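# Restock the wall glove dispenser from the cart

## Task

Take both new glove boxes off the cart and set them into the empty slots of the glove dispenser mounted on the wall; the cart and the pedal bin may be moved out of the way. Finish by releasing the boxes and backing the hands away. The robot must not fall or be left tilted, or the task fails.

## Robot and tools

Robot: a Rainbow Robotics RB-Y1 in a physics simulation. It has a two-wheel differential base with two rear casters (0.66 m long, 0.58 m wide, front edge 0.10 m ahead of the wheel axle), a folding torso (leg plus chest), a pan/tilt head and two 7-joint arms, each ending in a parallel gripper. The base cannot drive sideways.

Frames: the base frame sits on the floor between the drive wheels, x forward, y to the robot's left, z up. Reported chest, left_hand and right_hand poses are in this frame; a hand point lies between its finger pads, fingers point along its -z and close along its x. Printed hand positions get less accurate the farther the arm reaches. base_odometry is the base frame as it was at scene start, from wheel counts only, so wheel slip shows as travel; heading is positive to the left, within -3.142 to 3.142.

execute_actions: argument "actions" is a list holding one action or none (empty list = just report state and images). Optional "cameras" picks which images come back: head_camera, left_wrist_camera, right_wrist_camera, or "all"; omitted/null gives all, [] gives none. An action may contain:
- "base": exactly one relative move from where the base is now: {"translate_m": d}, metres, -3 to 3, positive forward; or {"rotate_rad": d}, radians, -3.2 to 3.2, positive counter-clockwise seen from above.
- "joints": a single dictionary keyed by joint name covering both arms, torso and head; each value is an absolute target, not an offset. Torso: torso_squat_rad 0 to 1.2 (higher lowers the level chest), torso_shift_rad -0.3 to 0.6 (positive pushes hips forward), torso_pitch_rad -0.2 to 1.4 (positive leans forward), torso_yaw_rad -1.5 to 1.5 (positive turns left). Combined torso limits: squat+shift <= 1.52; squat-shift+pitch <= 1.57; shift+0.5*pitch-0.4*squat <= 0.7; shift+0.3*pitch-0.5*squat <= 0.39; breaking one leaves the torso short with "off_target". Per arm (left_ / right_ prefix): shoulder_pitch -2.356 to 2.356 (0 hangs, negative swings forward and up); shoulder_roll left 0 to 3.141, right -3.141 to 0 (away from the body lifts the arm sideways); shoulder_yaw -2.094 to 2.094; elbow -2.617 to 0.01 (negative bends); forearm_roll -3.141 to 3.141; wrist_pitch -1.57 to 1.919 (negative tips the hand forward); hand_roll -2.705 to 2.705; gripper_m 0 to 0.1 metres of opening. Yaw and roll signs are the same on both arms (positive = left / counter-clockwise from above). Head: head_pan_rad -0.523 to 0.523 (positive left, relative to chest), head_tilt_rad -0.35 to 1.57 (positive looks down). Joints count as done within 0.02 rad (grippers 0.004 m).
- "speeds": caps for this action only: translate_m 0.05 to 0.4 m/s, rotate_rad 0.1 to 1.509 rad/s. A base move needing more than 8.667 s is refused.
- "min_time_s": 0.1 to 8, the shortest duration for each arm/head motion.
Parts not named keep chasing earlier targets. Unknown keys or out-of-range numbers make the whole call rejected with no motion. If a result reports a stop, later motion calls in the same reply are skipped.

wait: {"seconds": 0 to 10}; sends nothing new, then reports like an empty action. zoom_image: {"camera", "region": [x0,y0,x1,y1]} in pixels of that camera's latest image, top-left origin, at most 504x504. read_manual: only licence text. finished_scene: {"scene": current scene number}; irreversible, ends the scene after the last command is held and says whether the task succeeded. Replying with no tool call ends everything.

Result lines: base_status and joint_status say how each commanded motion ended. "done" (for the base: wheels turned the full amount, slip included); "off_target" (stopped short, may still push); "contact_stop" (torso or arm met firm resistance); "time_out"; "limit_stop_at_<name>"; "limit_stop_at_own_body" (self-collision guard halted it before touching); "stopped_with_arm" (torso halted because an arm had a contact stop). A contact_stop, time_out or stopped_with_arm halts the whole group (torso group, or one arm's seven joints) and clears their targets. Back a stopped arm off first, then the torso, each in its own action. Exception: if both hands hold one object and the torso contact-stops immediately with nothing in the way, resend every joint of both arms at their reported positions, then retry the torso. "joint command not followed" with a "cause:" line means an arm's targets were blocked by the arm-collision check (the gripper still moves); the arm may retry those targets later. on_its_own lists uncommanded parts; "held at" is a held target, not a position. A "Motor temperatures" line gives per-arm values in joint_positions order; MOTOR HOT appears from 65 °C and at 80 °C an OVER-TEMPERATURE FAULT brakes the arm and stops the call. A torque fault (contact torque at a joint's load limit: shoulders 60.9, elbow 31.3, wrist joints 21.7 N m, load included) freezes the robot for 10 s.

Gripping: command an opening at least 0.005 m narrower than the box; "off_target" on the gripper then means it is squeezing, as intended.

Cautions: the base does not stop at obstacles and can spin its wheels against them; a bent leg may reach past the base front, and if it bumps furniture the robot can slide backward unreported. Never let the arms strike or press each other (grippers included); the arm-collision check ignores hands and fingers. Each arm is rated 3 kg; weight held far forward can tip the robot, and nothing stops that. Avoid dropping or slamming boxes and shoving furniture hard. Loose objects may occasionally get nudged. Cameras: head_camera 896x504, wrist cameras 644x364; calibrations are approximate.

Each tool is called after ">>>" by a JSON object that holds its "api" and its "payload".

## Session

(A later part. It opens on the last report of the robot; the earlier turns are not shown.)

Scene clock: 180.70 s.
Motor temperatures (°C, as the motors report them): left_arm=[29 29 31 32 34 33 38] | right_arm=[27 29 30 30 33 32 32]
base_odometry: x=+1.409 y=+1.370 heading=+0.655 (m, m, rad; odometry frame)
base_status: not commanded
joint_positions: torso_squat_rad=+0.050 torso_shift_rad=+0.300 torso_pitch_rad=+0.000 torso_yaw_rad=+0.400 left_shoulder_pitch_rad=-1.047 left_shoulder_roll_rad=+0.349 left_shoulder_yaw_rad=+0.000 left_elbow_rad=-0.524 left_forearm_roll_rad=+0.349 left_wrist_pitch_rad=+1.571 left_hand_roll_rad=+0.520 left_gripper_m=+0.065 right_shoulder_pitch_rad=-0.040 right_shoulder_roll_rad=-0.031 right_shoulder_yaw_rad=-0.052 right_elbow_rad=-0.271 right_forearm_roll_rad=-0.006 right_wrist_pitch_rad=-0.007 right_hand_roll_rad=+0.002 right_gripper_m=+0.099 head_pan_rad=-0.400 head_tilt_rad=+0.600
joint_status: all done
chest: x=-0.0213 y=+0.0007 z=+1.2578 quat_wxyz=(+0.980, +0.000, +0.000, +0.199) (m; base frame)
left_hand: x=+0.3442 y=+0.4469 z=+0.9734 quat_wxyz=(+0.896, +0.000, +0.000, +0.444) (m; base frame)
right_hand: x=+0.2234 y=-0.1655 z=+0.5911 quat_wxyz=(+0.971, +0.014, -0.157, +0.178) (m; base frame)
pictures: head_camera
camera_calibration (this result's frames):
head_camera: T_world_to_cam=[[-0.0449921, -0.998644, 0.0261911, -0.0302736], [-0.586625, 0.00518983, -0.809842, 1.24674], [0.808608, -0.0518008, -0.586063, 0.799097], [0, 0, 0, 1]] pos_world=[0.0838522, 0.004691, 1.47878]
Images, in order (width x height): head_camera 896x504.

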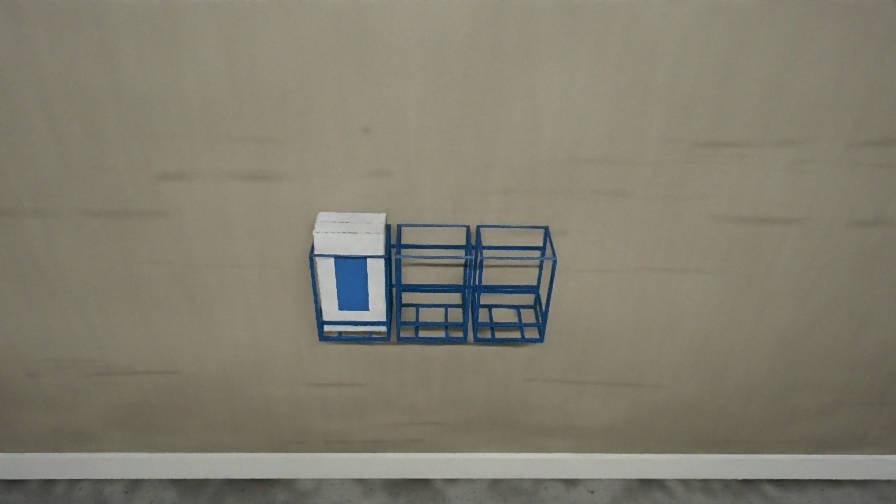

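>>> {"api": "execute_actions", "payload": {"actions": [{"joints":{"torso_yaw_rad":-0.517,"torso_shift_rad":0,"left_shoulder_pitch_rad":-1.248,"left_elbow_rad":-0.323,"left_hand_roll_rad":0.517,"head_pan_rad":0.5,"head_tilt_rad":0.9}}], "cameras": []}}

>>> {"api": "execute_actions", "payload": {"actions": [{"base":{"translate_m":0.64},"speeds":{"translate_m":0.25}}], "cameras": ["head_camera","left_wrist_camera"]}}

Scene clock: 207.70 s.
Motor temperatures (°C, as the motors report them): left_arm=[30 30 31 32 34 33 38] | right_arm=[27 29 30 30 33 32 32]
base_odometry: x=+1.409 y=+1.370 heading=+0.655 (m, m, rad; odometry frame)
base_status: not commanded
joint_positions: torso_squat_rad=+0.050 torso_shift_rad=+0.000 torso_pitch_rad=+0.000 torso_yaw_rad=-0.517 left_shoulder_pitch_rad=-1.248 left_shoulder_roll_rad=+0.349 left_shoulder_yaw_rad=+0.000 left_elbow_rad=-0.323 left_forearm_roll_rad=+0.349 left_wrist_pitch_rad=+1.571 left_hand_roll_rad=+0.517 left_gripper_m=+0.065 right_shoulder_pitch_rad=-0.040 right_shoulder_roll_rad=-0.031 right_shoulder_yaw_rad=-0.052 right_elbow_rad=-0.271 right_forearm_roll_rad=-0.006 right_wrist_pitch_rad=-0.007 right_hand_roll_rad=+0.002 right_gripper_m=+0.099 head_pan_rad=+0.500 head_tilt_rad=+0.900
joint_status: all done
chest: x=-0.2280 y=+0.0007 z=+1.2891 quat_wxyz=(+0.967, +0.000, +0.000, -0.256) (m; base frame)
left_hand: x=+0.3543 y=-0.0423 z=+1.0545 quat_wxyz=(+1.000, +0.000, +0.000, +0.000) (m; base frame)
right_hand: x=-0.2109 y=-0.2948 z=+0.6225 quat_wxyz=(+0.950, -0.057, -0.148, -0.271) (m; base frame)
pictures: none
No camera images: the call's "cameras" was empty. Leave "cameras" out to get every camera's image.

Scene clock: 211.43 s.
Motor temperatures (°C, as the motors report them): left_arm=[30 30 31 32 34 33 38] | right_arm=[27 29 30 30 33 32 32]
base_odometry: x=+1.916 y=+1.760 heading=+0.656 (m, m, rad; odometry frame)
base_status: done
joint_positions: torso_squat_rad=+0.050 torso_shift_rad=+0.000 torso_pitch_rad=+0.000 torso_yaw_rad=-0.517 left_shoulder_pitch_rad=-1.248 left_shoulder_roll_rad=+0.349 left_shoulder_yaw_rad=+0.000 left_elbow_rad=-0.323 left_forearm_roll_rad=+0.349 left_wrist_pitch_rad=+1.571 left_hand_roll_rad=+0.517 left_gripper_m=+0.065 right_shoulder_pitch_rad=-0.040 right_shoulder_roll_rad=-0.031 right_shoulder_yaw_rad=-0.052 right_elbow_rad=-0.271 right_forearm_roll_rad=-0.006 right_wrist_pitch_rad=-0.007 right_hand_roll_rad=+0.002 right_gripper_m=+0.099 head_pan_rad=+0.500 head_tilt_rad=+0.900
joint_status: not commanded
chest: x=-0.2279 y=+0.0007 z=+1.2891 quat_wxyz=(+0.967, +0.000, +0.000, -0.256) (m; base frame)
left_hand: x=+0.3544 y=-0.0423 z=+1.0544 quat_wxyz=(+1.000, +0.000, +0.000, +0.000) (m; base frame)
right_hand: x=-0.2109 y=-0.2948 z=+0.6225 quat_wxyz=(+0.950, -0.057, -0.147, -0.271) (m; base frame)
pictures: head_camera, left_wrist_camera
camera_calibration (this result's frames):
head_camera: T_world_to_cam=[[-0.0523832, -0.997889, 0.038395, -0.0795017], [-0.79954, 0.0188731, -0.600316, 0.793973], [0.598324, -0.0621448, -0.79884, 1.25726], [0, 0, 0, 1]] pos_world=[-0.121598, -0.0161866, 1.48403]
left_wrist_camera: T_world_to_cam=[[0.999916, -0.00871064, 0.00957204, -0.364671], [-0.0128706, -0.746935, 0.664772, -0.702957], [0.0013591, -0.66484, -0.746985, 0.84905], [0, 0, 0, 1]] pos_world=[0.354439, 0.0362423, 1.10502]
Images, in order (width x height): head_camera 896x504, left_wrist_camera 644x364.

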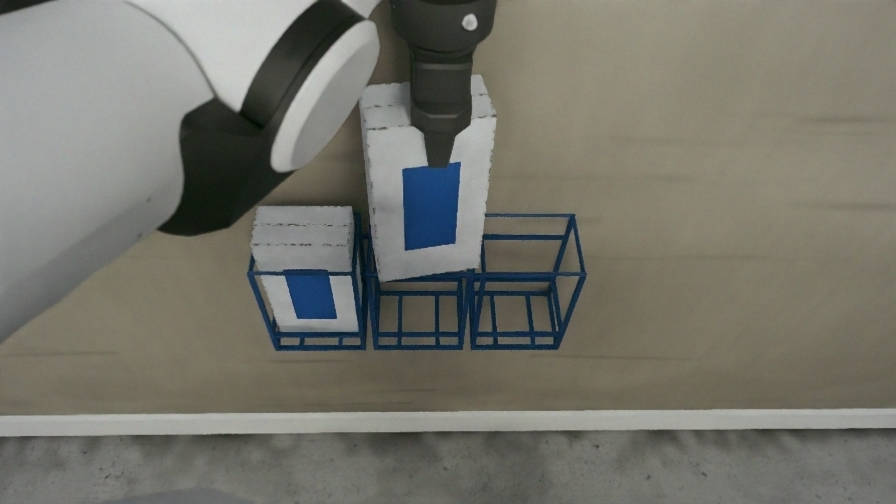

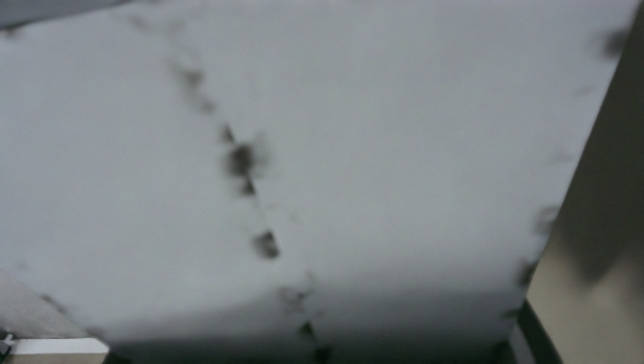

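>>> {"api": "execute_actions", "payload": {"actions": [{"base":{"translate_m":0.04},"speeds":{"translate_m":0.1},"joints":{"left_hand_roll_rad":0.38}}], "cameras": ["head_camera"]}}

>>> {"api": "zoom_image", "payload": {"camera": "head_camera", "region": [240,60,640,360]}}

Scene clock: 220.80 s.
Motor temperatures (°C, as the motors report them): left_arm=[31 30 31 33 34 34 38] | right_arm=[27 29 30 30 33 32 32]
base_odometry: x=+1.947 y=+1.784 heading=+0.657 (m, m, rad; odometry frame)
base_status: done
joint_positions: torso_squat_rad=+0.050 torso_shift_rad=-0.002 torso_pitch_rad=-0.003 torso_yaw_rad=-0.517 left_shoulder_pitch_rad=-1.245 left_shoulder_roll_rad=+0.343 left_shoulder_yaw_rad=+0.000 left_elbow_rad=-0.320 left_forearm_roll_rad=+0.350 left_wrist_pitch_rad=+1.573 left_hand_roll_rad=+0.380 left_gripper_m=+0.065 right_shoulder_pitch_rad=-0.040 right_shoulder_roll_rad=-0.031 right_shoulder_yaw_rad=-0.052 right_elbow_rad=-0.271 right_forearm_roll_rad=-0.006 right_wrist_pitch_rad=-0.007 right_hand_roll_rad=+0.002 right_gripper_m=+0.099 head_pan_rad=+0.500 head_tilt_rad=+0.900
joint_status: all done
chest: x=-0.2303 y=+0.0011 z=+1.2890 quat_wxyz=(+0.967, +0.000, -0.001, -0.256) (m; base frame)
left_hand: x=+0.3492 y=-0.0430 z=+1.0532 quat_wxyz=(+0.998, +0.001, +0.003, -0.070) (m; base frame)
right_hand: x=-0.2111 y=-0.2948 z=+0.6227 quat_wxyz=(+0.949, -0.057, -0.149, -0.270) (m; base frame)
pictures: head_camera
camera_calibration (this result's frames):
head_camera: T_world_to_cam=[[-0.0522369, -0.997885, 0.0387015, -0.0796136], [-0.797608, 0.0183704, -0.602896, 0.795771], [0.60091, -0.0623621, -0.796881, 1.2568], [0, 0, 0, 1]] pos_world=[-0.124666, -0.0156875, 1.48436]
Images, in order (width x height): head_camera 896x504.

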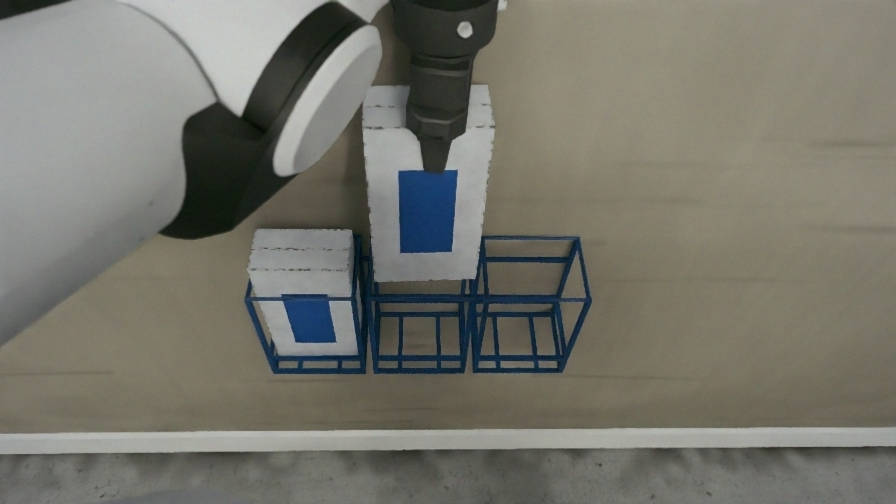

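Region (240, 60, 640, 360) of head_camera's 896x504 image, scaled by 1.260, with more detail than that image has; it fills the top 378 rows of this view, and the rest is white.

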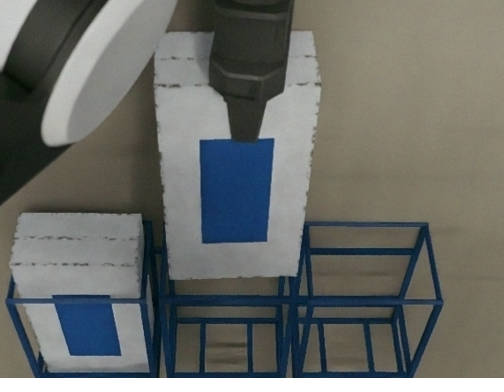

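>>> {"api": "execute_actions", "payload": {"actions": [{"base":{"translate_m":0.015},"speeds":{"translate_m":0.05},"joints":{"torso_yaw_rad":-0.505,"left_hand_roll_rad":0.368}}], "cameras": ["head_camera","left_wrist_camera"]}}

>>> {"api": "zoom_image", "payload": {"camera": "head_camera", "region": [300,180,600,400]}}

Scene clock: 241.50 s.
Motor temperatures (°C, as the motors report them): left_arm=[33 33 31 35 34 40 38] | right_arm=[27 29 30 30 33 32 32]
base_odometry: x=+1.958 y=+1.792 heading=+0.657 (m, m, rad; odometry frame)
base_status: done
joint_positions: torso_squat_rad=+0.051 torso_shift_rad=-0.006 torso_pitch_rad=-0.009 torso_yaw_rad=-0.513 left_shoulder_pitch_rad=-1.241 left_shoulder_roll_rad=+0.337 left_shoulder_yaw_rad=-0.001 left_elbow_rad=-0.319 left_forearm_roll_rad=+0.350 left_wrist_pitch_rad=+1.573 left_hand_roll_rad=+0.368 left_gripper_m=+0.065 right_shoulder_pitch_rad=-0.040 right_shoulder_roll_rad=-0.031 right_shoulder_yaw_rad=-0.052 right_elbow_rad=-0.271 right_forearm_roll_rad=-0.006 right_wrist_pitch_rad=-0.007 right_hand_roll_rad=+0.002 right_gripper_m=+0.099 head_pan_rad=+0.500 head_tilt_rad=+0.900
joint_status: torso_yaw_rad contact_stop (moved +0.003 of +0.012); the others done
chest: x=-0.2354 y=+0.0012 z=+1.2890 quat_wxyz=(+0.967, +0.001, -0.005, -0.254) (m; base frame)
left_hand: x=+0.3428 y=-0.0421 z=+1.0536 quat_wxyz=(+0.997, +0.002, +0.004, -0.076) (m; base frame)
right_hand: x=-0.2109 y=-0.2947 z=+0.6228 quat_wxyz=(+0.949, -0.056, -0.152, -0.269) (m; base frame)
pictures: head_camera, left_wrist_camera
camera_calibration (this result's frames):
head_camera: T_world_to_cam=[[-0.0490714, -0.998056, 0.0384188, -0.0787326], [-0.793699, 0.0156154, -0.60811, 0.799282], [0.606328, -0.0603338, -0.792922, 1.25601], [0, 0, 0, 1]] pos_world=[-0.131026, -0.015281, 1.48499]
left_wrist_camera: T_world_to_cam=[[0.987094, -0.16012, 0.00265646, -0.347776], [-0.121657, -0.738984, 0.662647, -0.662575], [-0.10414, -0.654418, -0.748927, 0.887235], [0, 0, 0, 1]] pos_world=[0.355078, 0.0353048, 1.10445]
Images, in order (width x height): head_camera 896x504, left_wrist_camera 644x364.

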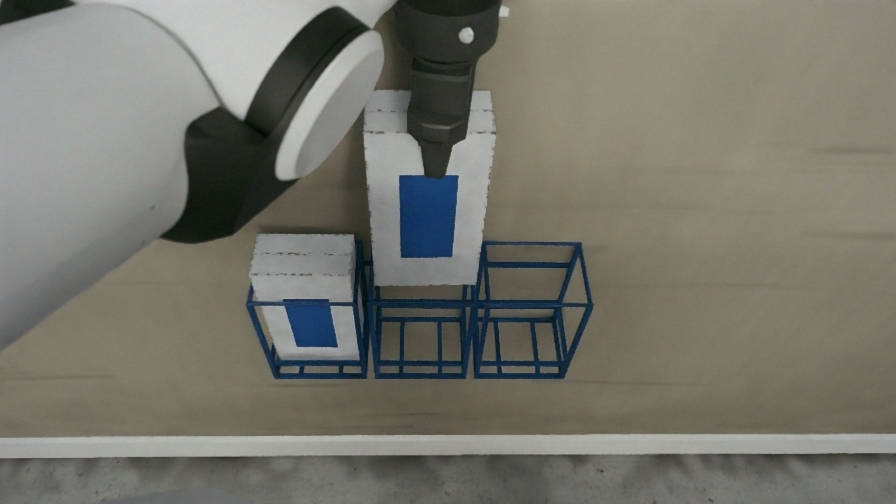

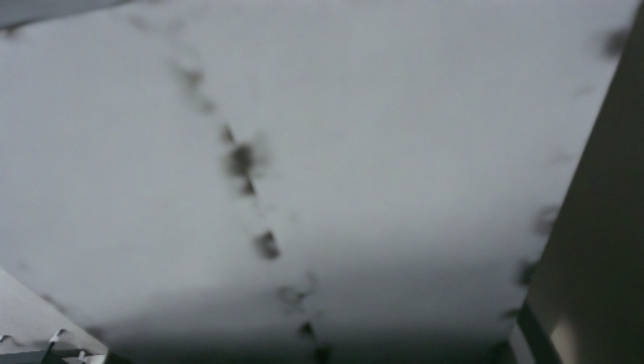

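Region (300, 180, 600, 400) of head_camera's 896x504 image, scaled by 1.680, with more detail than that image has; it fills the top 370 rows of this view, and the rest is white.

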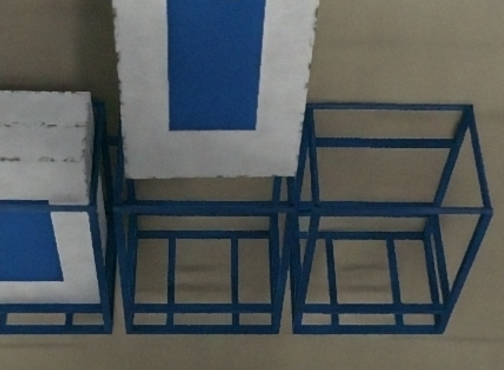

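>>> {"api": "execute_actions", "payload": {"actions": [{"base":{"translate_m":-0.025},"speeds":{"translate_m":0.05},"joints":{"torso_yaw_rad":-0.505,"torso_shift_rad":0,"torso_pitch_rad":0,"torso_squat_rad":0.05,"left_shoulder_pitch_rad":-1.248,"left_shoulder_roll_rad":0.349,"left_elbow_rad":-0.323,"left_wrist_pitch_rad":1.475,"left_forearm_roll_rad":0.295}}], "cameras": ["head_camera"]}}

>>> {"api": "zoom_image", "payload": {"camera": "head_camera", "region": [300,0,700,400]}}

Scene clock: 262.90 s.
Motor temperatures (°C, as the motors report them): left_arm=[39 39 31 38 35 43 38] | right_arm=[27 29 30 30 33 32 32]
base_odometry: x=+1.939 y=+1.777 heading=+0.656 (m, m, rad; odometry frame)
base_status: done
joint_positions: torso_squat_rad=+0.052 torso_shift_rad=-0.007 torso_pitch_rad=-0.011 torso_yaw_rad=-0.511 left_shoulder_pitch_rad=-1.239 left_shoulder_roll_rad=+0.330 left_shoulder_yaw_rad=+0.000 left_elbow_rad=-0.316 left_forearm_roll_rad=+0.340 left_wrist_pitch_rad=+1.568 left_hand_roll_rad=+0.368 left_gripper_m=+0.065 right_shoulder_pitch_rad=-0.040 right_shoulder_roll_rad=-0.031 right_shoulder_yaw_rad=-0.052 right_elbow_rad=-0.271 right_forearm_roll_rad=-0.006 right_wrist_pitch_rad=-0.007 right_hand_roll_rad=+0.002 right_gripper_m=+0.099 head_pan_rad=+0.500 head_tilt_rad=+0.900
joint_status: torso_squat_rad contact_stop (moved +0.000 of -0.001); torso_shift_rad contact_stop (moved -0.001 of +0.006); torso_pitch_rad contact_stop (moved -0.002 of +0.009); torso_yaw_rad contact_stop (moved +0.002 of +0.008); left_forearm_roll_rad contact_stop (moved -0.010 of -0.055); left_wrist_pitch_rad contact_stop (moved -0.005 of -0.098); the others done
on_its_own: left_forearm_roll_rad is held at +0.340, not at your +0.295, since a contact_stop; left_wrist_pitch_rad is held at +1.568, not at your +1.475, since a contact_stop
chest: x=-0.2365 y=+0.0007 z=+1.2890 quat_wxyz=(+0.967, +0.001, -0.005, -0.253) (m; base frame)
left_hand: x=+0.3410 y=-0.0424 z=+1.0515 quat_wxyz=(+0.997, +0.005, +0.002, -0.078) (m; base frame)
right_hand: x=-0.2102 y=-0.2947 z=+0.6227 quat_wxyz=(+0.950, -0.055, -0.153, -0.268) (m; base frame)
pictures: head_camera
camera_calibration (this result's frames):
head_camera: T_world_to_cam=[[-0.0472755, -0.998164, 0.0378734, -0.0780705], [-0.792753, 0.0144253, -0.609372, 0.800283], [0.607707, -0.0588326, -0.791979, 1.25572], [0, 0, 0, 1]] pos_world=[-0.132376, -0.0155939, 1.48513]
Images, in order (width x height): head_camera 896x504.

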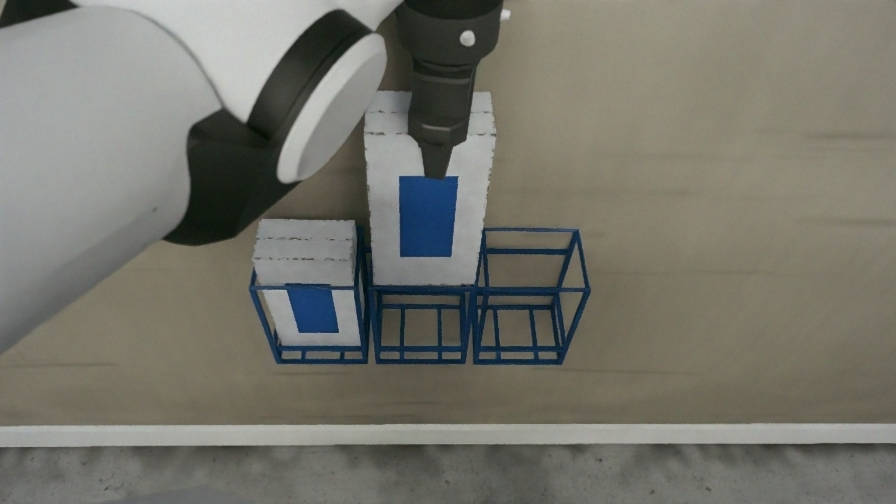

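Region (300, 0, 700, 400) of head_camera's 896x504 image, scaled by 1.260, with more detail than that image has.

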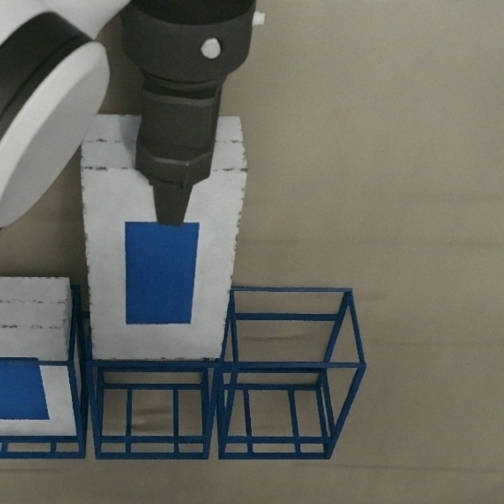

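Now resend, base already backed off.

>>> {"api": "execute_actions", "payload": {"actions": [{"joints":{"left_shoulder_pitch_rad":-1.248,"left_shoulder_roll_rad":0.349,"left_elbow_rad":-0.323,"left_wrist_pitch_rad":1.475,"left_forearm_roll_rad":0.295}}], "cameras": []}}

>>> {"api": "execute_actions", "payload": {"actions": [{"joints":{"torso_yaw_rad":-0.505,"torso_shift_rad":0,"torso_pitch_rad":0,"torso_squat_rad":0.05,"head_tilt_rad":0.75}}], "cameras": ["head_camera"]}}

Scene clock: 268.17 s.
Motor temperatures (°C, as the motors report them): left_arm=[38 38 31 38 35 42 38] | right_arm=[27 29 30 30 33 32 32]
base_odometry: x=+1.938 y=+1.777 heading=+0.656 (m, m, rad; odometry frame)
base_status: not commanded
joint_positions: torso_squat_rad=+0.052 torso_shift_rad=-0.008 torso_pitch_rad=-0.012 torso_yaw_rad=-0.512 left_shoulder_pitch_rad=-1.246 left_shoulder_roll_rad=+0.344 left_shoulder_yaw_rad=+0.000 left_elbow_rad=-0.321 left_forearm_roll_rad=+0.296 left_wrist_pitch_rad=+1.477 left_hand_roll_rad=+0.368 left_gripper_m=+0.065 right_shoulder_pitch_rad=-0.040 right_shoulder_roll_rad=-0.031 right_shoulder_yaw_rad=-0.052 right_elbow_rad=-0.271 right_forearm_roll_rad=-0.006 right_wrist_pitch_rad=-0.007 right_hand_roll_rad=+0.002 right_gripper_m=+0.099 head_pan_rad=+0.500 head_tilt_rad=+0.900
joint_status: all done
chest: x=-0.2373 y=+0.0007 z=+1.2889 quat_wxyz=(+0.967, +0.001, -0.006, -0.253) (m; base frame)
left_hand: x=+0.3704 y=-0.0403 z=+1.0605 quat_wxyz=(+0.996, +0.005, -0.057, -0.074) (m; base frame)
right_hand: x=-0.2105 y=-0.2947 z=+0.6227 quat_wxyz=(+0.949, -0.055, -0.153, -0.268) (m; base frame)
pictures: none
No camera images: the call's "cameras" was empty. Leave "cameras" out to get every camera's image.

Scene clock: 269.07 s.
Motor temperatures (°C, as the motors report them): left_arm=[38 38 31 38 35 42 38] | right_arm=[27 29 30 30 33 32 32]
base_odometry: x=+1.938 y=+1.777 heading=+0.656 (m, m, rad; odometry frame)
base_status: not commanded
joint_positions: torso_squat_rad=+0.052 torso_shift_rad=-0.007 torso_pitch_rad=-0.011 torso_yaw_rad=-0.507 left_shoulder_pitch_rad=-1.247 left_shoulder_roll_rad=+0.342 left_shoulder_yaw_rad=+0.000 left_elbow_rad=-0.321 left_forearm_roll_rad=+0.297 left_wrist_pitch_rad=+1.478 left_hand_roll_rad=+0.368 left_gripper_m=+0.065 right_shoulder_pitch_rad=-0.040 right_shoulder_roll_rad=-0.031 right_shoulder_yaw_rad=-0.052 right_elbow_rad=-0.271 right_forearm_roll_rad=-0.006 right_wrist_pitch_rad=-0.007 right_hand_roll_rad=+0.002 right_gripper_m=+0.099 head_pan_rad=+0.500 head_tilt_rad=+0.750
joint_status: torso_squat_rad contact_stop (moved +0.000 of -0.002); torso_shift_rad contact_stop (moved +0.001 of +0.008); torso_pitch_rad contact_stop (moved +0.001 of +0.012); torso_yaw_rad contact_stop (moved +0.004 of +0.007); the others done
chest: x=-0.2361 y=+0.0007 z=+1.2890 quat_wxyz=(+0.968, +0.001, -0.005, -0.251) (m; base frame)
left_hand: x=+0.3711 y=-0.0394 z=+1.0606 quat_wxyz=(+0.996, +0.004, -0.056, -0.073) (m; base frame)
right_hand: x=-0.2085 y=-0.2947 z=+0.6227 quat_wxyz=(+0.950, -0.055, -0.153, -0.266) (m; base frame)
pictures: head_camera
camera_calibration (this result's frames):
head_camera: T_world_to_cam=[[-0.0481965, -0.998323, 0.032055, -0.069599], [-0.692776, 0.0102924, -0.721079, 0.988856], [0.71954, -0.0569604, -0.692111, 1.13125], [0, 0, 0, 1]] pos_world=[-0.132282, -0.0152233, 1.49823]
Images, in order (width x height): head_camera 896x504.

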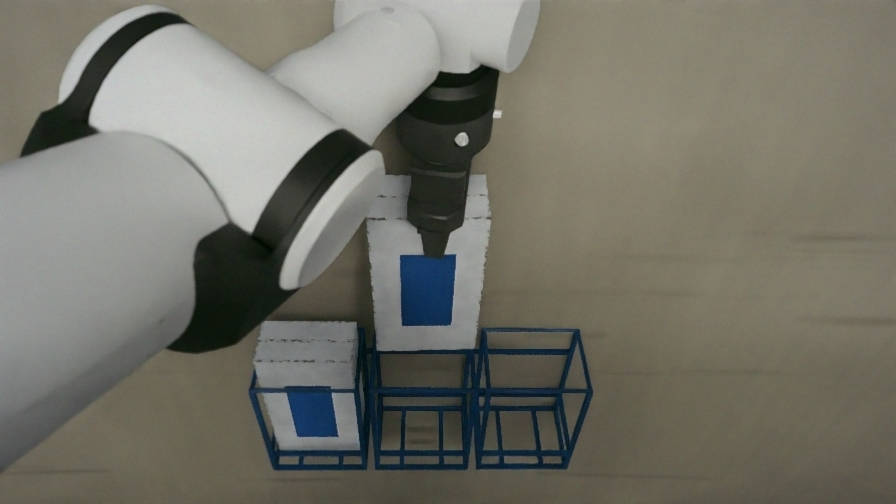

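>>> {"api": "execute_actions", "payload": {"actions": [{"base":{"translate_m":-0.025},"speeds":{"translate_m":0.05}}], "cameras": []}}

>>> {"api": "execute_actions", "payload": {"actions": [{"joints":{"torso_yaw_rad":-0.505,"torso_shift_rad":0,"torso_pitch_rad":0,"torso_squat_rad":0.05,"left_shoulder_pitch_rad":-1.248,"left_shoulder_roll_rad":0.349,"left_elbow_rad":-0.323,"head_tilt_rad":0.9}}], "cameras": ["head_camera"]}}

Scene clock: 277.17 s.
Motor temperatures (°C, as the motors report them): left_arm=[37 38 31 37 36 44 38] | right_arm=[27 29 30 30 33 32 32]
base_odometry: x=+1.919 y=+1.761 heading=+0.655 (m, m, rad; odometry frame)
base_status: done
joint_positions: torso_squat_rad=+0.051 torso_shift_rad=-0.005 torso_pitch_rad=-0.009 torso_yaw_rad=-0.507 left_shoulder_pitch_rad=-1.248 left_shoulder_roll_rad=+0.349 left_shoulder_yaw_rad=+0.000 left_elbow_rad=-0.323 left_forearm_roll_rad=+0.295 left_wrist_pitch_rad=+1.475 left_hand_roll_rad=+0.368 left_gripper_m=+0.065 right_shoulder_pitch_rad=-0.040 right_shoulder_roll_rad=-0.031 right_shoulder_yaw_rad=-0.052 right_elbow_rad=-0.271 right_forearm_roll_rad=-0.006 right_wrist_pitch_rad=-0.007 right_hand_roll_rad=+0.002 right_gripper_m=+0.099 head_pan_rad=+0.500 head_tilt_rad=+0.750
joint_status: not commanded
chest: x=-0.2343 y=+0.0007 z=+1.2890 quat_wxyz=(+0.968, +0.001, -0.004, -0.251) (m; base frame)
left_hand: x=+0.3756 y=-0.0364 z=+1.0611 quat_wxyz=(+0.996, +0.004, -0.059, -0.071) (m; base frame)
right_hand: x=-0.2083 y=-0.2946 z=+0.6227 quat_wxyz=(+0.950, -0.055, -0.152, -0.266) (m; base frame)
pictures: none
No camera images: the call's "cameras" was empty. Leave "cameras" out to get every camera's image.

Scene clock: 278.20 s.
Motor temperatures (°C, as the motors report them): left_arm=[37 37 31 37 36 44 38] | right_arm=[27 29 30 30 33 32 32]
base_odometry: x=+1.919 y=+1.761 heading=+0.655 (m, m, rad; odometry frame)
base_status: not commanded
joint_positions: torso_squat_rad=+0.050 torso_shift_rad=+0.000 torso_pitch_rad=+0.000 torso_yaw_rad=-0.505 left_shoulder_pitch_rad=-1.248 left_shoulder_roll_rad=+0.349 left_shoulder_yaw_rad=+0.000 left_elbow_rad=-0.323 left_forearm_roll_rad=+0.295 left_wrist_pitch_rad=+1.475 left_hand_roll_rad=+0.368 left_gripper_m=+0.065 right_shoulder_pitch_rad=-0.040 right_shoulder_roll_rad=-0.031 right_shoulder_yaw_rad=-0.052 right_elbow_rad=-0.271 right_forearm_roll_rad=-0.006 right_wrist_pitch_rad=-0.007 right_hand_roll_rad=+0.002 right_gripper_m=+0.099 head_pan_rad=+0.500 head_tilt_rad=+0.900
joint_status: all done
chest: x=-0.2280 y=+0.0007 z=+1.2891 quat_wxyz=(+0.968, +0.000, +0.000, -0.250) (m; base frame)
left_hand: x=+0.3800 y=-0.0353 z=+1.0558 quat_wxyz=(+0.996, +0.004, -0.054, -0.070) (m; base frame)
right_hand: x=-0.2073 y=-0.2946 z=+0.6225 quat_wxyz=(+0.951, -0.056, -0.148, -0.265) (m; base frame)
pictures: head_camera
camera_calibration (this result's frames):
head_camera: T_world_to_cam=[[-0.0404963, -0.998443, 0.0383577, -0.0767716], [-0.799482, 0.00935232, -0.600617, 0.794273], [0.599323, -0.0549891, -0.798616, 1.25727], [0, 0, 0, 1]] pos_world=[-0.121612, -0.0149443, 1.48407]
Images, in order (width x height): head_camera 896x504.

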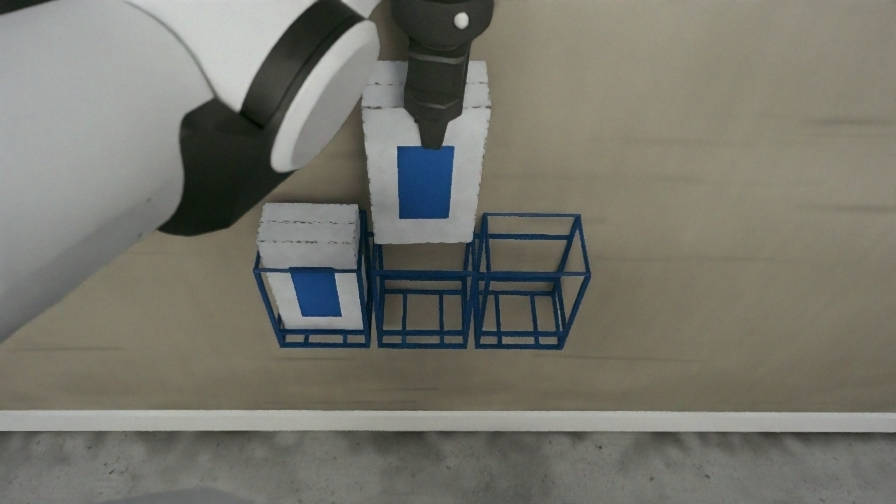

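>>> {"api": "execute_actions", "payload": {"actions": [{"base":{"translate_m":0.012},"speeds":{"translate_m":0.05}}], "cameras": ["head_camera"]}}

Scene clock: 300.23 s.
Motor temperatures (°C, as the motors report them): left_arm=[35 34 31 35 35 38 38] | right_arm=[27 29 30 30 33 32 32]
base_odometry: x=+1.928 y=+1.769 heading=+0.655 (m, m, rad; odometry frame)
base_status: done
joint_positions: torso_squat_rad=+0.050 torso_shift_rad=+0.000 torso_pitch_rad=+0.000 torso_yaw_rad=-0.505 left_shoulder_pitch_rad=-1.248 left_shoulder_roll_rad=+0.349 left_shoulder_yaw_rad=+0.000 left_elbow_rad=-0.323 left_forearm_roll_rad=+0.295 left_wrist_pitch_rad=+1.475 left_hand_roll_rad=+0.368 left_gripper_m=+0.065 right_shoulder_pitch_rad=-0.040 right_shoulder_roll_rad=-0.031 right_shoulder_yaw_rad=-0.052 right_elbow_rad=-0.271 right_forearm_roll_rad=-0.006 right_wrist_pitch_rad=-0.007 right_hand_roll_rad=+0.002 right_gripper_m=+0.099 head_pan_rad=+0.500 head_tilt_rad=+0.900
joint_status: not commanded
chest: x=-0.2280 y=+0.0007 z=+1.2891 quat_wxyz=(+0.968, +0.000, +0.000, -0.250) (m; base frame)
left_hand: x=+0.3800 y=-0.0353 z=+1.0559 quat_wxyz=(+0.996, +0.004, -0.054, -0.070) (m; base frame)
right_hand: x=-0.2073 y=-0.2946 z=+0.6225 quat_wxyz=(+0.951, -0.056, -0.148, -0.265) (m; base frame)
pictures: head_camera
camera_calibration (this result's frames):
head_camera: T_world_to_cam=[[-0.0404919, -0.998443, 0.0383581, -0.0767709], [-0.799494, 0.00934964, -0.600601, 0.79426], [0.599308, -0.0549866, -0.798628, 1.25727], [0, 0, 0, 1]] pos_world=[-0.121596, -0.0149442, 1.48407]
Images, in order (width x height): head_camera 896x504.

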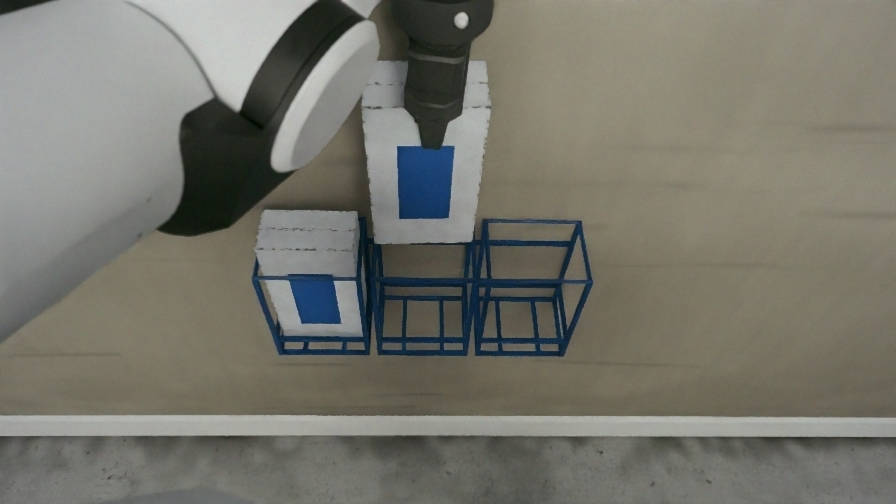

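No contact yet. A bit more.

>>> {"api": "execute_actions", "payload": {"actions": [{"base":{"translate_m":0.01},"speeds":{"translate_m":0.05}}], "cameras": ["head_camera"]}}

>>> {"api": "zoom_image", "payload": {"camera": "head_camera", "region": [300,180,600,400]}}

Scene clock: 303.77 s.
Motor temperatures (°C, as the motors report them): left_arm=[35 33 31 35 35 38 38] | right_arm=[27 29 30 30 33 32 32]
base_odometry: x=+1.936 y=+1.774 heading=+0.655 (m, m, rad; odometry frame)
base_status: done
joint_positions: torso_squat_rad=+0.050 torso_shift_rad=-0.002 torso_pitch_rad=-0.003 torso_yaw_rad=-0.505 left_shoulder_pitch_rad=-1.246 left_shoulder_roll_rad=+0.344 left_shoulder_yaw_rad=+0.000 left_elbow_rad=-0.320 left_forearm_roll_rad=+0.296 left_wrist_pitch_rad=+1.479 left_hand_roll_rad=+0.368 left_gripper_m=+0.065 right_shoulder_pitch_rad=-0.040 right_shoulder_roll_rad=-0.031 right_shoulder_yaw_rad=-0.052 right_elbow_rad=-0.271 right_forearm_roll_rad=-0.006 right_wrist_pitch_rad=-0.007 right_hand_roll_rad=+0.002 right_gripper_m=+0.099 head_pan_rad=+0.500 head_tilt_rad=+0.900
joint_status: not commanded
chest: x=-0.2304 y=+0.0009 z=+1.2890 quat_wxyz=(+0.968, +0.000, -0.002, -0.250) (m; base frame)
left_hand: x=+0.3753 y=-0.0359 z=+1.0556 quat_wxyz=(+0.996, +0.005, -0.051, -0.071) (m; base frame)
right_hand: x=-0.2074 y=-0.2945 z=+0.6226 quat_wxyz=(+0.951, -0.056, -0.150, -0.265) (m; base frame)
pictures: head_camera
camera_calibration (this result's frames):
head_camera: T_world_to_cam=[[-0.0403293, -0.998447, 0.0384249, -0.0767264], [-0.797509, 0.00899753, -0.60324, 0.79617], [0.601958, -0.0549725, -0.796633, 1.25676], [0, 0, 0, 1]] pos_world=[-0.124657, -0.0146837, 1.48441]
Images, in order (width x height): head_camera 896x504.

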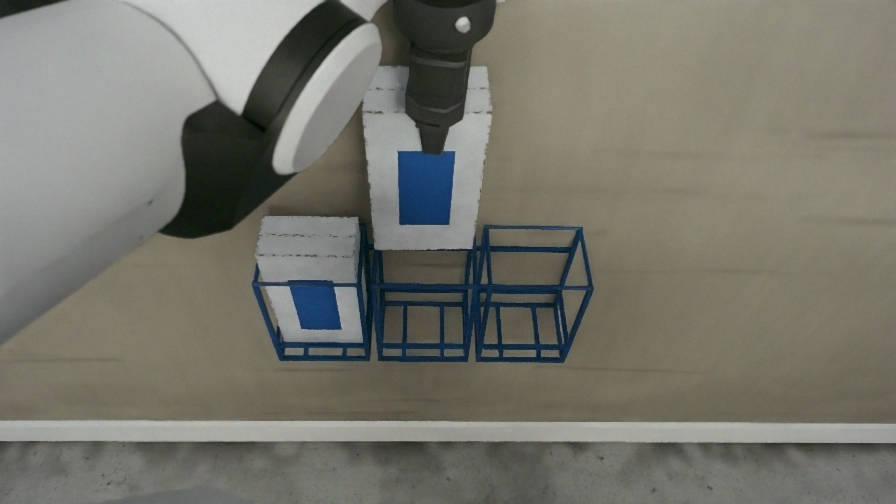

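Region (300, 180, 600, 400) of head_camera's 896x504 image, scaled by 1.680, with more detail than that image has; it fills the top 370 rows of this view, and the rest is white.

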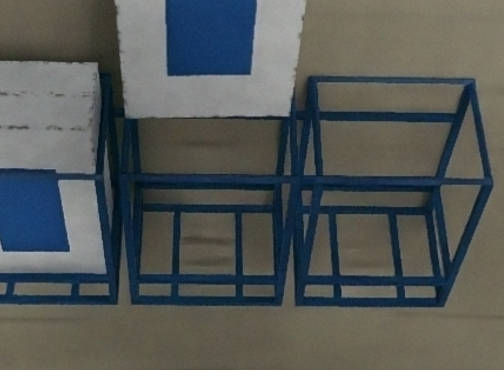

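>>> {"api": "execute_actions", "payload": {"actions": [{"base":{"translate_m":-0.008},"speeds":{"translate_m":0.05}}], "cameras": []}}

>>> {"api": "execute_actions", "payload": {"actions": [{"joints":{"torso_yaw_rad":-0.505,"torso_shift_rad":0,"torso_pitch_rad":0,"torso_squat_rad":0.5,"left_shoulder_pitch_rad":-1.248,"left_shoulder_roll_rad":0.349,"left_elbow_rad":-0.323,"left_wrist_pitch_rad":1.475}}], "cameras": ["head_camera"]}}

Scene clock: 309.47 s.
Motor temperatures (°C, as the motors report them): left_arm=[35 33 31 36 35 45 38] | right_arm=[27 29 30 30 33 32 32]
base_odometry: x=+1.929 y=+1.770 heading=+0.655 (m, m, rad; odometry frame)
base_status: done
joint_positions: torso_squat_rad=+0.050 torso_shift_rad=+0.000 torso_pitch_rad=+0.000 torso_yaw_rad=-0.505 left_shoulder_pitch_rad=-1.247 left_shoulder_roll_rad=+0.348 left_shoulder_yaw_rad=+0.000 left_elbow_rad=-0.323 left_forearm_roll_rad=+0.295 left_wrist_pitch_rad=+1.475 left_hand_roll_rad=+0.368 left_gripper_m=+0.065 right_shoulder_pitch_rad=-0.040 right_shoulder_roll_rad=-0.031 right_shoulder_yaw_rad=-0.052 right_elbow_rad=-0.271 right_forearm_roll_rad=-0.006 right_wrist_pitch_rad=-0.007 right_hand_roll_rad=+0.002 right_gripper_m=+0.099 head_pan_rad=+0.500 head_tilt_rad=+0.900
joint_status: not commanded
chest: x=-0.2283 y=+0.0008 z=+1.2890 quat_wxyz=(+0.968, +0.000, +0.000, -0.250) (m; base frame)
left_hand: x=+0.3796 y=-0.0352 z=+1.0559 quat_wxyz=(+0.996, +0.004, -0.054, -0.070) (m; base frame)
right_hand: x=-0.2072 y=-0.2946 z=+0.6226 quat_wxyz=(+0.951, -0.056, -0.148, -0.265) (m; base frame)
pictures: none
No camera images: the call's "cameras" was empty. Leave "cameras" out to get every camera's image.

Scene clock: 311.83 s.
Motor temperatures (°C, as the motors report them): left_arm=[35 33 31 36 35 44 38] | right_arm=[27 29 30 30 33 32 32]
base_odometry: x=+1.929 y=+1.770 heading=+0.655 (m, m, rad; odometry frame)
base_status: not commanded
joint_positions: torso_squat_rad=+0.500 torso_shift_rad=+0.000 torso_pitch_rad=+0.000 torso_yaw_rad=-0.505 left_shoulder_pitch_rad=-1.248 left_shoulder_roll_rad=+0.348 left_shoulder_yaw_rad=+0.000 left_elbow_rad=-0.323 left_forearm_roll_rad=+0.295 left_wrist_pitch_rad=+1.475 left_hand_roll_rad=+0.368 left_gripper_m=+0.065 right_shoulder_pitch_rad=-0.040 right_shoulder_roll_rad=-0.031 right_shoulder_yaw_rad=-0.052 right_elbow_rad=-0.271 right_forearm_roll_rad=-0.006 right_wrist_pitch_rad=-0.007 right_hand_roll_rad=+0.002 right_gripper_m=+0.099 head_pan_rad=+0.500 head_tilt_rad=+0.900
joint_status: all done
chest: x=-0.2282 y=+0.0007 z=+1.2042 quat_wxyz=(+0.968, +0.000, +0.000, -0.250) (m; base frame)
left_hand: x=+0.3796 y=-0.0353 z=+0.9712 quat_wxyz=(+0.996, +0.004, -0.054, -0.070) (m; base frame)
right_hand: x=-0.2072 y=-0.2947 z=+0.5377 quat_wxyz=(+0.951, -0.056, -0.148, -0.265) (m; base frame)
pictures: head_camera
camera_calibration (this result's frames):
head_camera: T_world_to_cam=[[-0.0403322, -0.998446, 0.0384538, -0.0735895], [-0.799247, 0.00914143, -0.600933, 0.743569], [0.599648, -0.054971, -0.798374, 1.18946], [0, 0, 0, 1]] pos_world=[-0.121932, -0.0148864, 1.3993]
Images, in order (width x height): head_camera 896x504.

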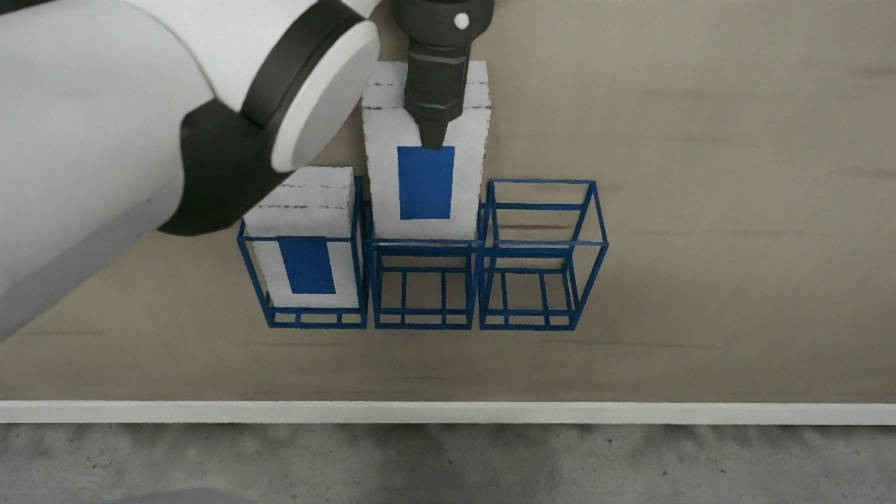

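>>> {"api": "execute_actions", "payload": {"actions": [{"joints":{"torso_squat_rad":0.7}}], "cameras": ["head_camera"]}}

Scene clock: 315.43 s.
Motor temperatures (°C, as the motors report them): left_arm=[34 33 31 35 35 43 38] | right_arm=[27 29 30 30 33 32 32]
base_odometry: x=+1.929 y=+1.770 heading=+0.655 (m, m, rad; odometry frame)
base_status: not commanded
joint_positions: torso_squat_rad=+0.700 torso_shift_rad=+0.000 torso_pitch_rad=+0.000 torso_yaw_rad=-0.505 left_shoulder_pitch_rad=-1.248 left_shoulder_roll_rad=+0.348 left_shoulder_yaw_rad=+0.000 left_elbow_rad=-0.323 left_forearm_roll_rad=+0.295 left_wrist_pitch_rad=+1.475 left_hand_roll_rad=+0.368 left_gripper_m=+0.065 right_shoulder_pitch_rad=-0.040 right_shoulder_roll_rad=-0.031 right_shoulder_yaw_rad=-0.052 right_elbow_rad=-0.271 right_forearm_roll_rad=-0.006 right_wrist_pitch_rad=-0.007 right_hand_roll_rad=+0.002 right_gripper_m=+0.099 head_pan_rad=+0.500 head_tilt_rad=+0.900
joint_status: all done
chest: x=-0.2282 y=+0.0007 z=+1.1253 quat_wxyz=(+0.968, +0.000, +0.000, -0.250) (m; base frame)
left_hand: x=+0.3797 y=-0.0355 z=+0.8924 quat_wxyz=(+0.996, +0.004, -0.055, -0.070) (m; base frame)
right_hand: x=-0.2072 y=-0.2947 z=+0.4588 quat_wxyz=(+0.951, -0.056, -0.148, -0.265) (m; base frame)
pictures: head_camera
camera_calibration (this result's frames):
head_camera: T_world_to_cam=[[-0.0403427, -0.998446, 0.038453, -0.0706355], [-0.79924, 0.0091497, -0.600942, 0.696155], [0.599656, -0.0549768, -0.798367, 1.12644], [0, 0, 0, 1]] pos_world=[-0.121935, -0.0149669, 1.32038]
Images, in order (width x height): head_camera 896x504.

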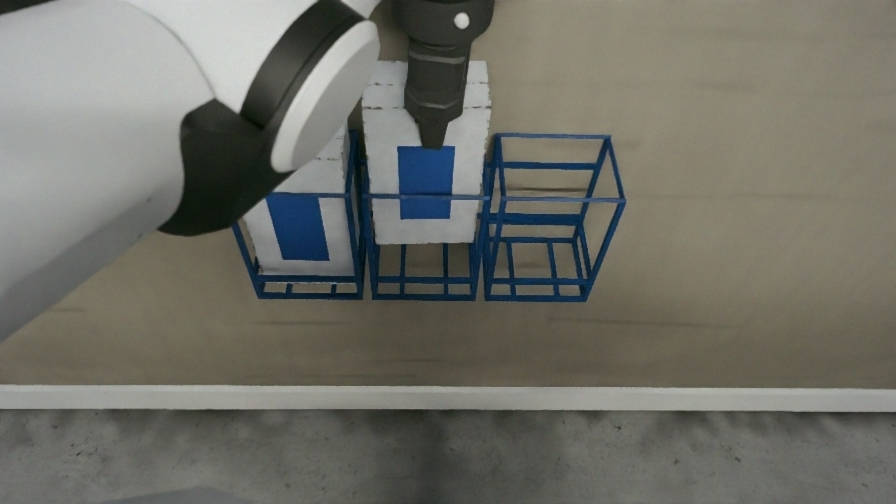

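>>> {"api": "execute_actions", "payload": {"actions": [{"joints":{"torso_squat_rad":0.8}}], "cameras": ["head_camera"]}}

Scene clock: 319.67 s.
Motor temperatures (°C, as the motors report them): left_arm=[34 32 31 35 35 42 38] | right_arm=[27 29 30 30 33 32 32]
base_odometry: x=+1.929 y=+1.770 heading=+0.655 (m, m, rad; odometry frame)
base_status: not commanded
joint_positions: torso_squat_rad=+0.800 torso_shift_rad=+0.000 torso_pitch_rad=+0.000 torso_yaw_rad=-0.505 left_shoulder_pitch_rad=-1.248 left_shoulder_roll_rad=+0.348 left_shoulder_yaw_rad=+0.000 left_elbow_rad=-0.323 left_forearm_roll_rad=+0.295 left_wrist_pitch_rad=+1.475 left_hand_roll_rad=+0.368 left_gripper_m=+0.065 right_shoulder_pitch_rad=-0.040 right_shoulder_roll_rad=-0.031 right_shoulder_yaw_rad=-0.052 right_elbow_rad=-0.271 right_forearm_roll_rad=-0.006 right_wrist_pitch_rad=-0.007 right_hand_roll_rad=+0.002 right_gripper_m=+0.099 head_pan_rad=+0.500 head_tilt_rad=+0.900
joint_status: all done
chest: x=-0.2282 y=+0.0006 z=+1.0776 quat_wxyz=(+0.968, +0.000, +0.000, -0.250) (m; base frame)
left_hand: x=+0.3797 y=-0.0356 z=+0.8448 quat_wxyz=(+0.996, +0.004, -0.055, -0.070) (m; base frame)
right_hand: x=-0.2072 y=-0.2948 z=+0.4111 quat_wxyz=(+0.951, -0.056, -0.148, -0.265) (m; base frame)
pictures: head_camera
camera_calibration (this result's frames):
head_camera: T_world_to_cam=[[-0.0403533, -0.998445, 0.0384525, -0.068851], [-0.79923, 0.00915756, -0.600955, 0.667507], [0.599669, -0.0549829, -0.798357, 1.08836], [0, 0, 0, 1]] pos_world=[-0.12194, -0.0150157, 1.27269]
Images, in order (width x height): head_camera 896x504.

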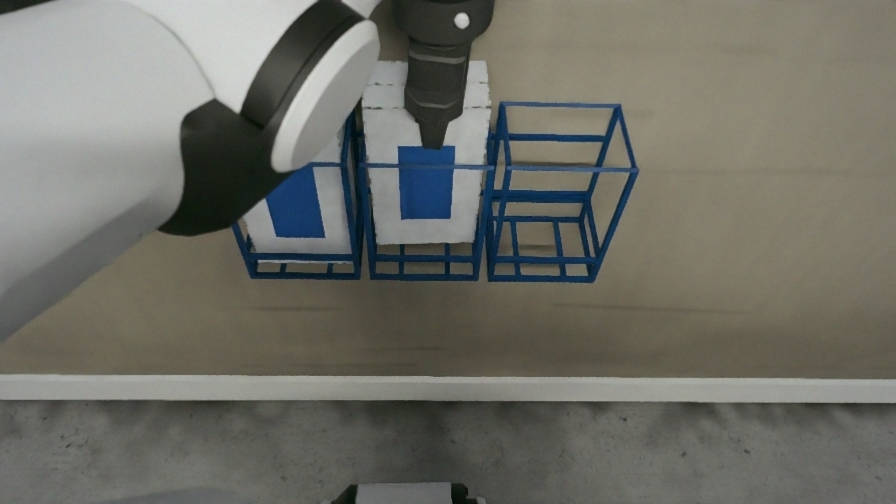

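>>> {"api": "execute_actions", "payload": {"actions": [{"joints":{"left_gripper_m":0.085}}], "cameras": []}}

>>> {"api": "execute_actions", "payload": {"actions": [{"joints":{"torso_squat_rad":0.3}}], "cameras": ["head_camera"]}}

Scene clock: 324.13 s.
Motor temperatures (°C, as the motors report them): left_arm=[34 32 31 35 34 40 38] | right_arm=[27 29 30 30 33 32 32]
base_odometry: x=+1.929 y=+1.770 heading=+0.655 (m, m, rad; odometry frame)
base_status: not commanded
joint_positions: torso_squat_rad=+0.800 torso_shift_rad=+0.000 torso_pitch_rad=+0.000 torso_yaw_rad=-0.505 left_shoulder_pitch_rad=-1.248 left_shoulder_roll_rad=+0.348 left_shoulder_yaw_rad=+0.000 left_elbow_rad=-0.323 left_forearm_roll_rad=+0.295 left_wrist_pitch_rad=+1.475 left_hand_roll_rad=+0.368 left_gripper_m=+0.085 right_shoulder_pitch_rad=-0.040 right_shoulder_roll_rad=-0.031 right_shoulder_yaw_rad=-0.052 right_elbow_rad=-0.271 right_forearm_roll_rad=-0.006 right_wrist_pitch_rad=-0.007 right_hand_roll_rad=+0.002 right_gripper_m=+0.099 head_pan_rad=+0.500 head_tilt_rad=+0.900
joint_status: all done
chest: x=-0.2282 y=+0.0006 z=+1.0776 quat_wxyz=(+0.968, +0.000, +0.000, -0.250) (m; base frame)
left_hand: x=+0.3797 y=-0.0356 z=+0.8448 quat_wxyz=(+0.996, +0.004, -0.055, -0.070) (m; base frame)
right_hand: x=-0.2072 y=-0.2948 z=+0.4111 quat_wxyz=(+0.951, -0.056, -0.148, -0.265) (m; base frame)
pictures: none
No camera images: the call's "cameras" was empty. Leave "cameras" out to get every camera's image.

Scene clock: 326.67 s.
Motor temperatures (°C, as the motors report them): left_arm=[34 32 31 35 34 40 38] | right_arm=[27 29 30 30 33 32 32]
base_odometry: x=+1.929 y=+1.770 heading=+0.655 (m, m, rad; odometry frame)
base_status: not commanded
joint_positions: torso_squat_rad=+0.300 torso_shift_rad=+0.000 torso_pitch_rad=+0.000 torso_yaw_rad=-0.505 left_shoulder_pitch_rad=-1.248 left_shoulder_roll_rad=+0.348 left_shoulder_yaw_rad=+0.000 left_elbow_rad=-0.323 left_forearm_roll_rad=+0.295 left_wrist_pitch_rad=+1.475 left_hand_roll_rad=+0.368 left_gripper_m=+0.085 right_shoulder_pitch_rad=-0.040 right_shoulder_roll_rad=-0.031 right_shoulder_yaw_rad=-0.052 right_elbow_rad=-0.271 right_forearm_roll_rad=-0.006 right_wrist_pitch_rad=-0.007 right_hand_roll_rad=+0.002 right_gripper_m=+0.099 head_pan_rad=+0.500 head_tilt_rad=+0.900
joint_status: all done
chest: x=-0.2281 y=+0.0008 z=+1.2586 quat_wxyz=(+0.968, +0.000, +0.000, -0.250) (m; base frame)
left_hand: x=+0.3797 y=-0.0354 z=+1.0255 quat_wxyz=(+0.996, +0.004, -0.054, -0.070) (m; base frame)
right_hand: x=-0.2073 y=-0.2946 z=+0.5921 quat_wxyz=(+0.951, -0.056, -0.148, -0.265) (m; base frame)
pictures: head_camera
camera_calibration (this result's frames):
head_camera: T_world_to_cam=[[-0.0403384, -0.998445, 0.0384686, -0.0756413], [-0.799471, 0.00915804, -0.600635, 0.775961], [0.599349, -0.0549832, -0.798598, 1.23303], [0, 0, 0, 1]] pos_world=[-0.121708, -0.0148341, 1.45367]
Images, in order (width x height): head_camera 896x504.

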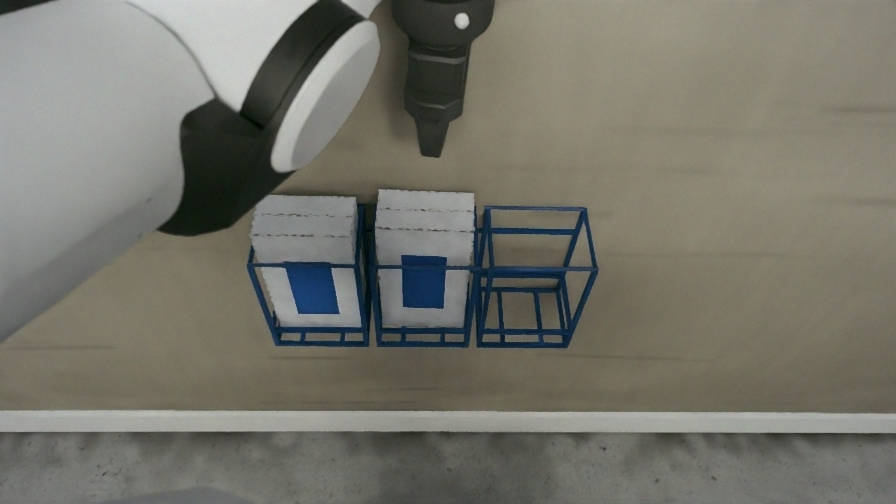

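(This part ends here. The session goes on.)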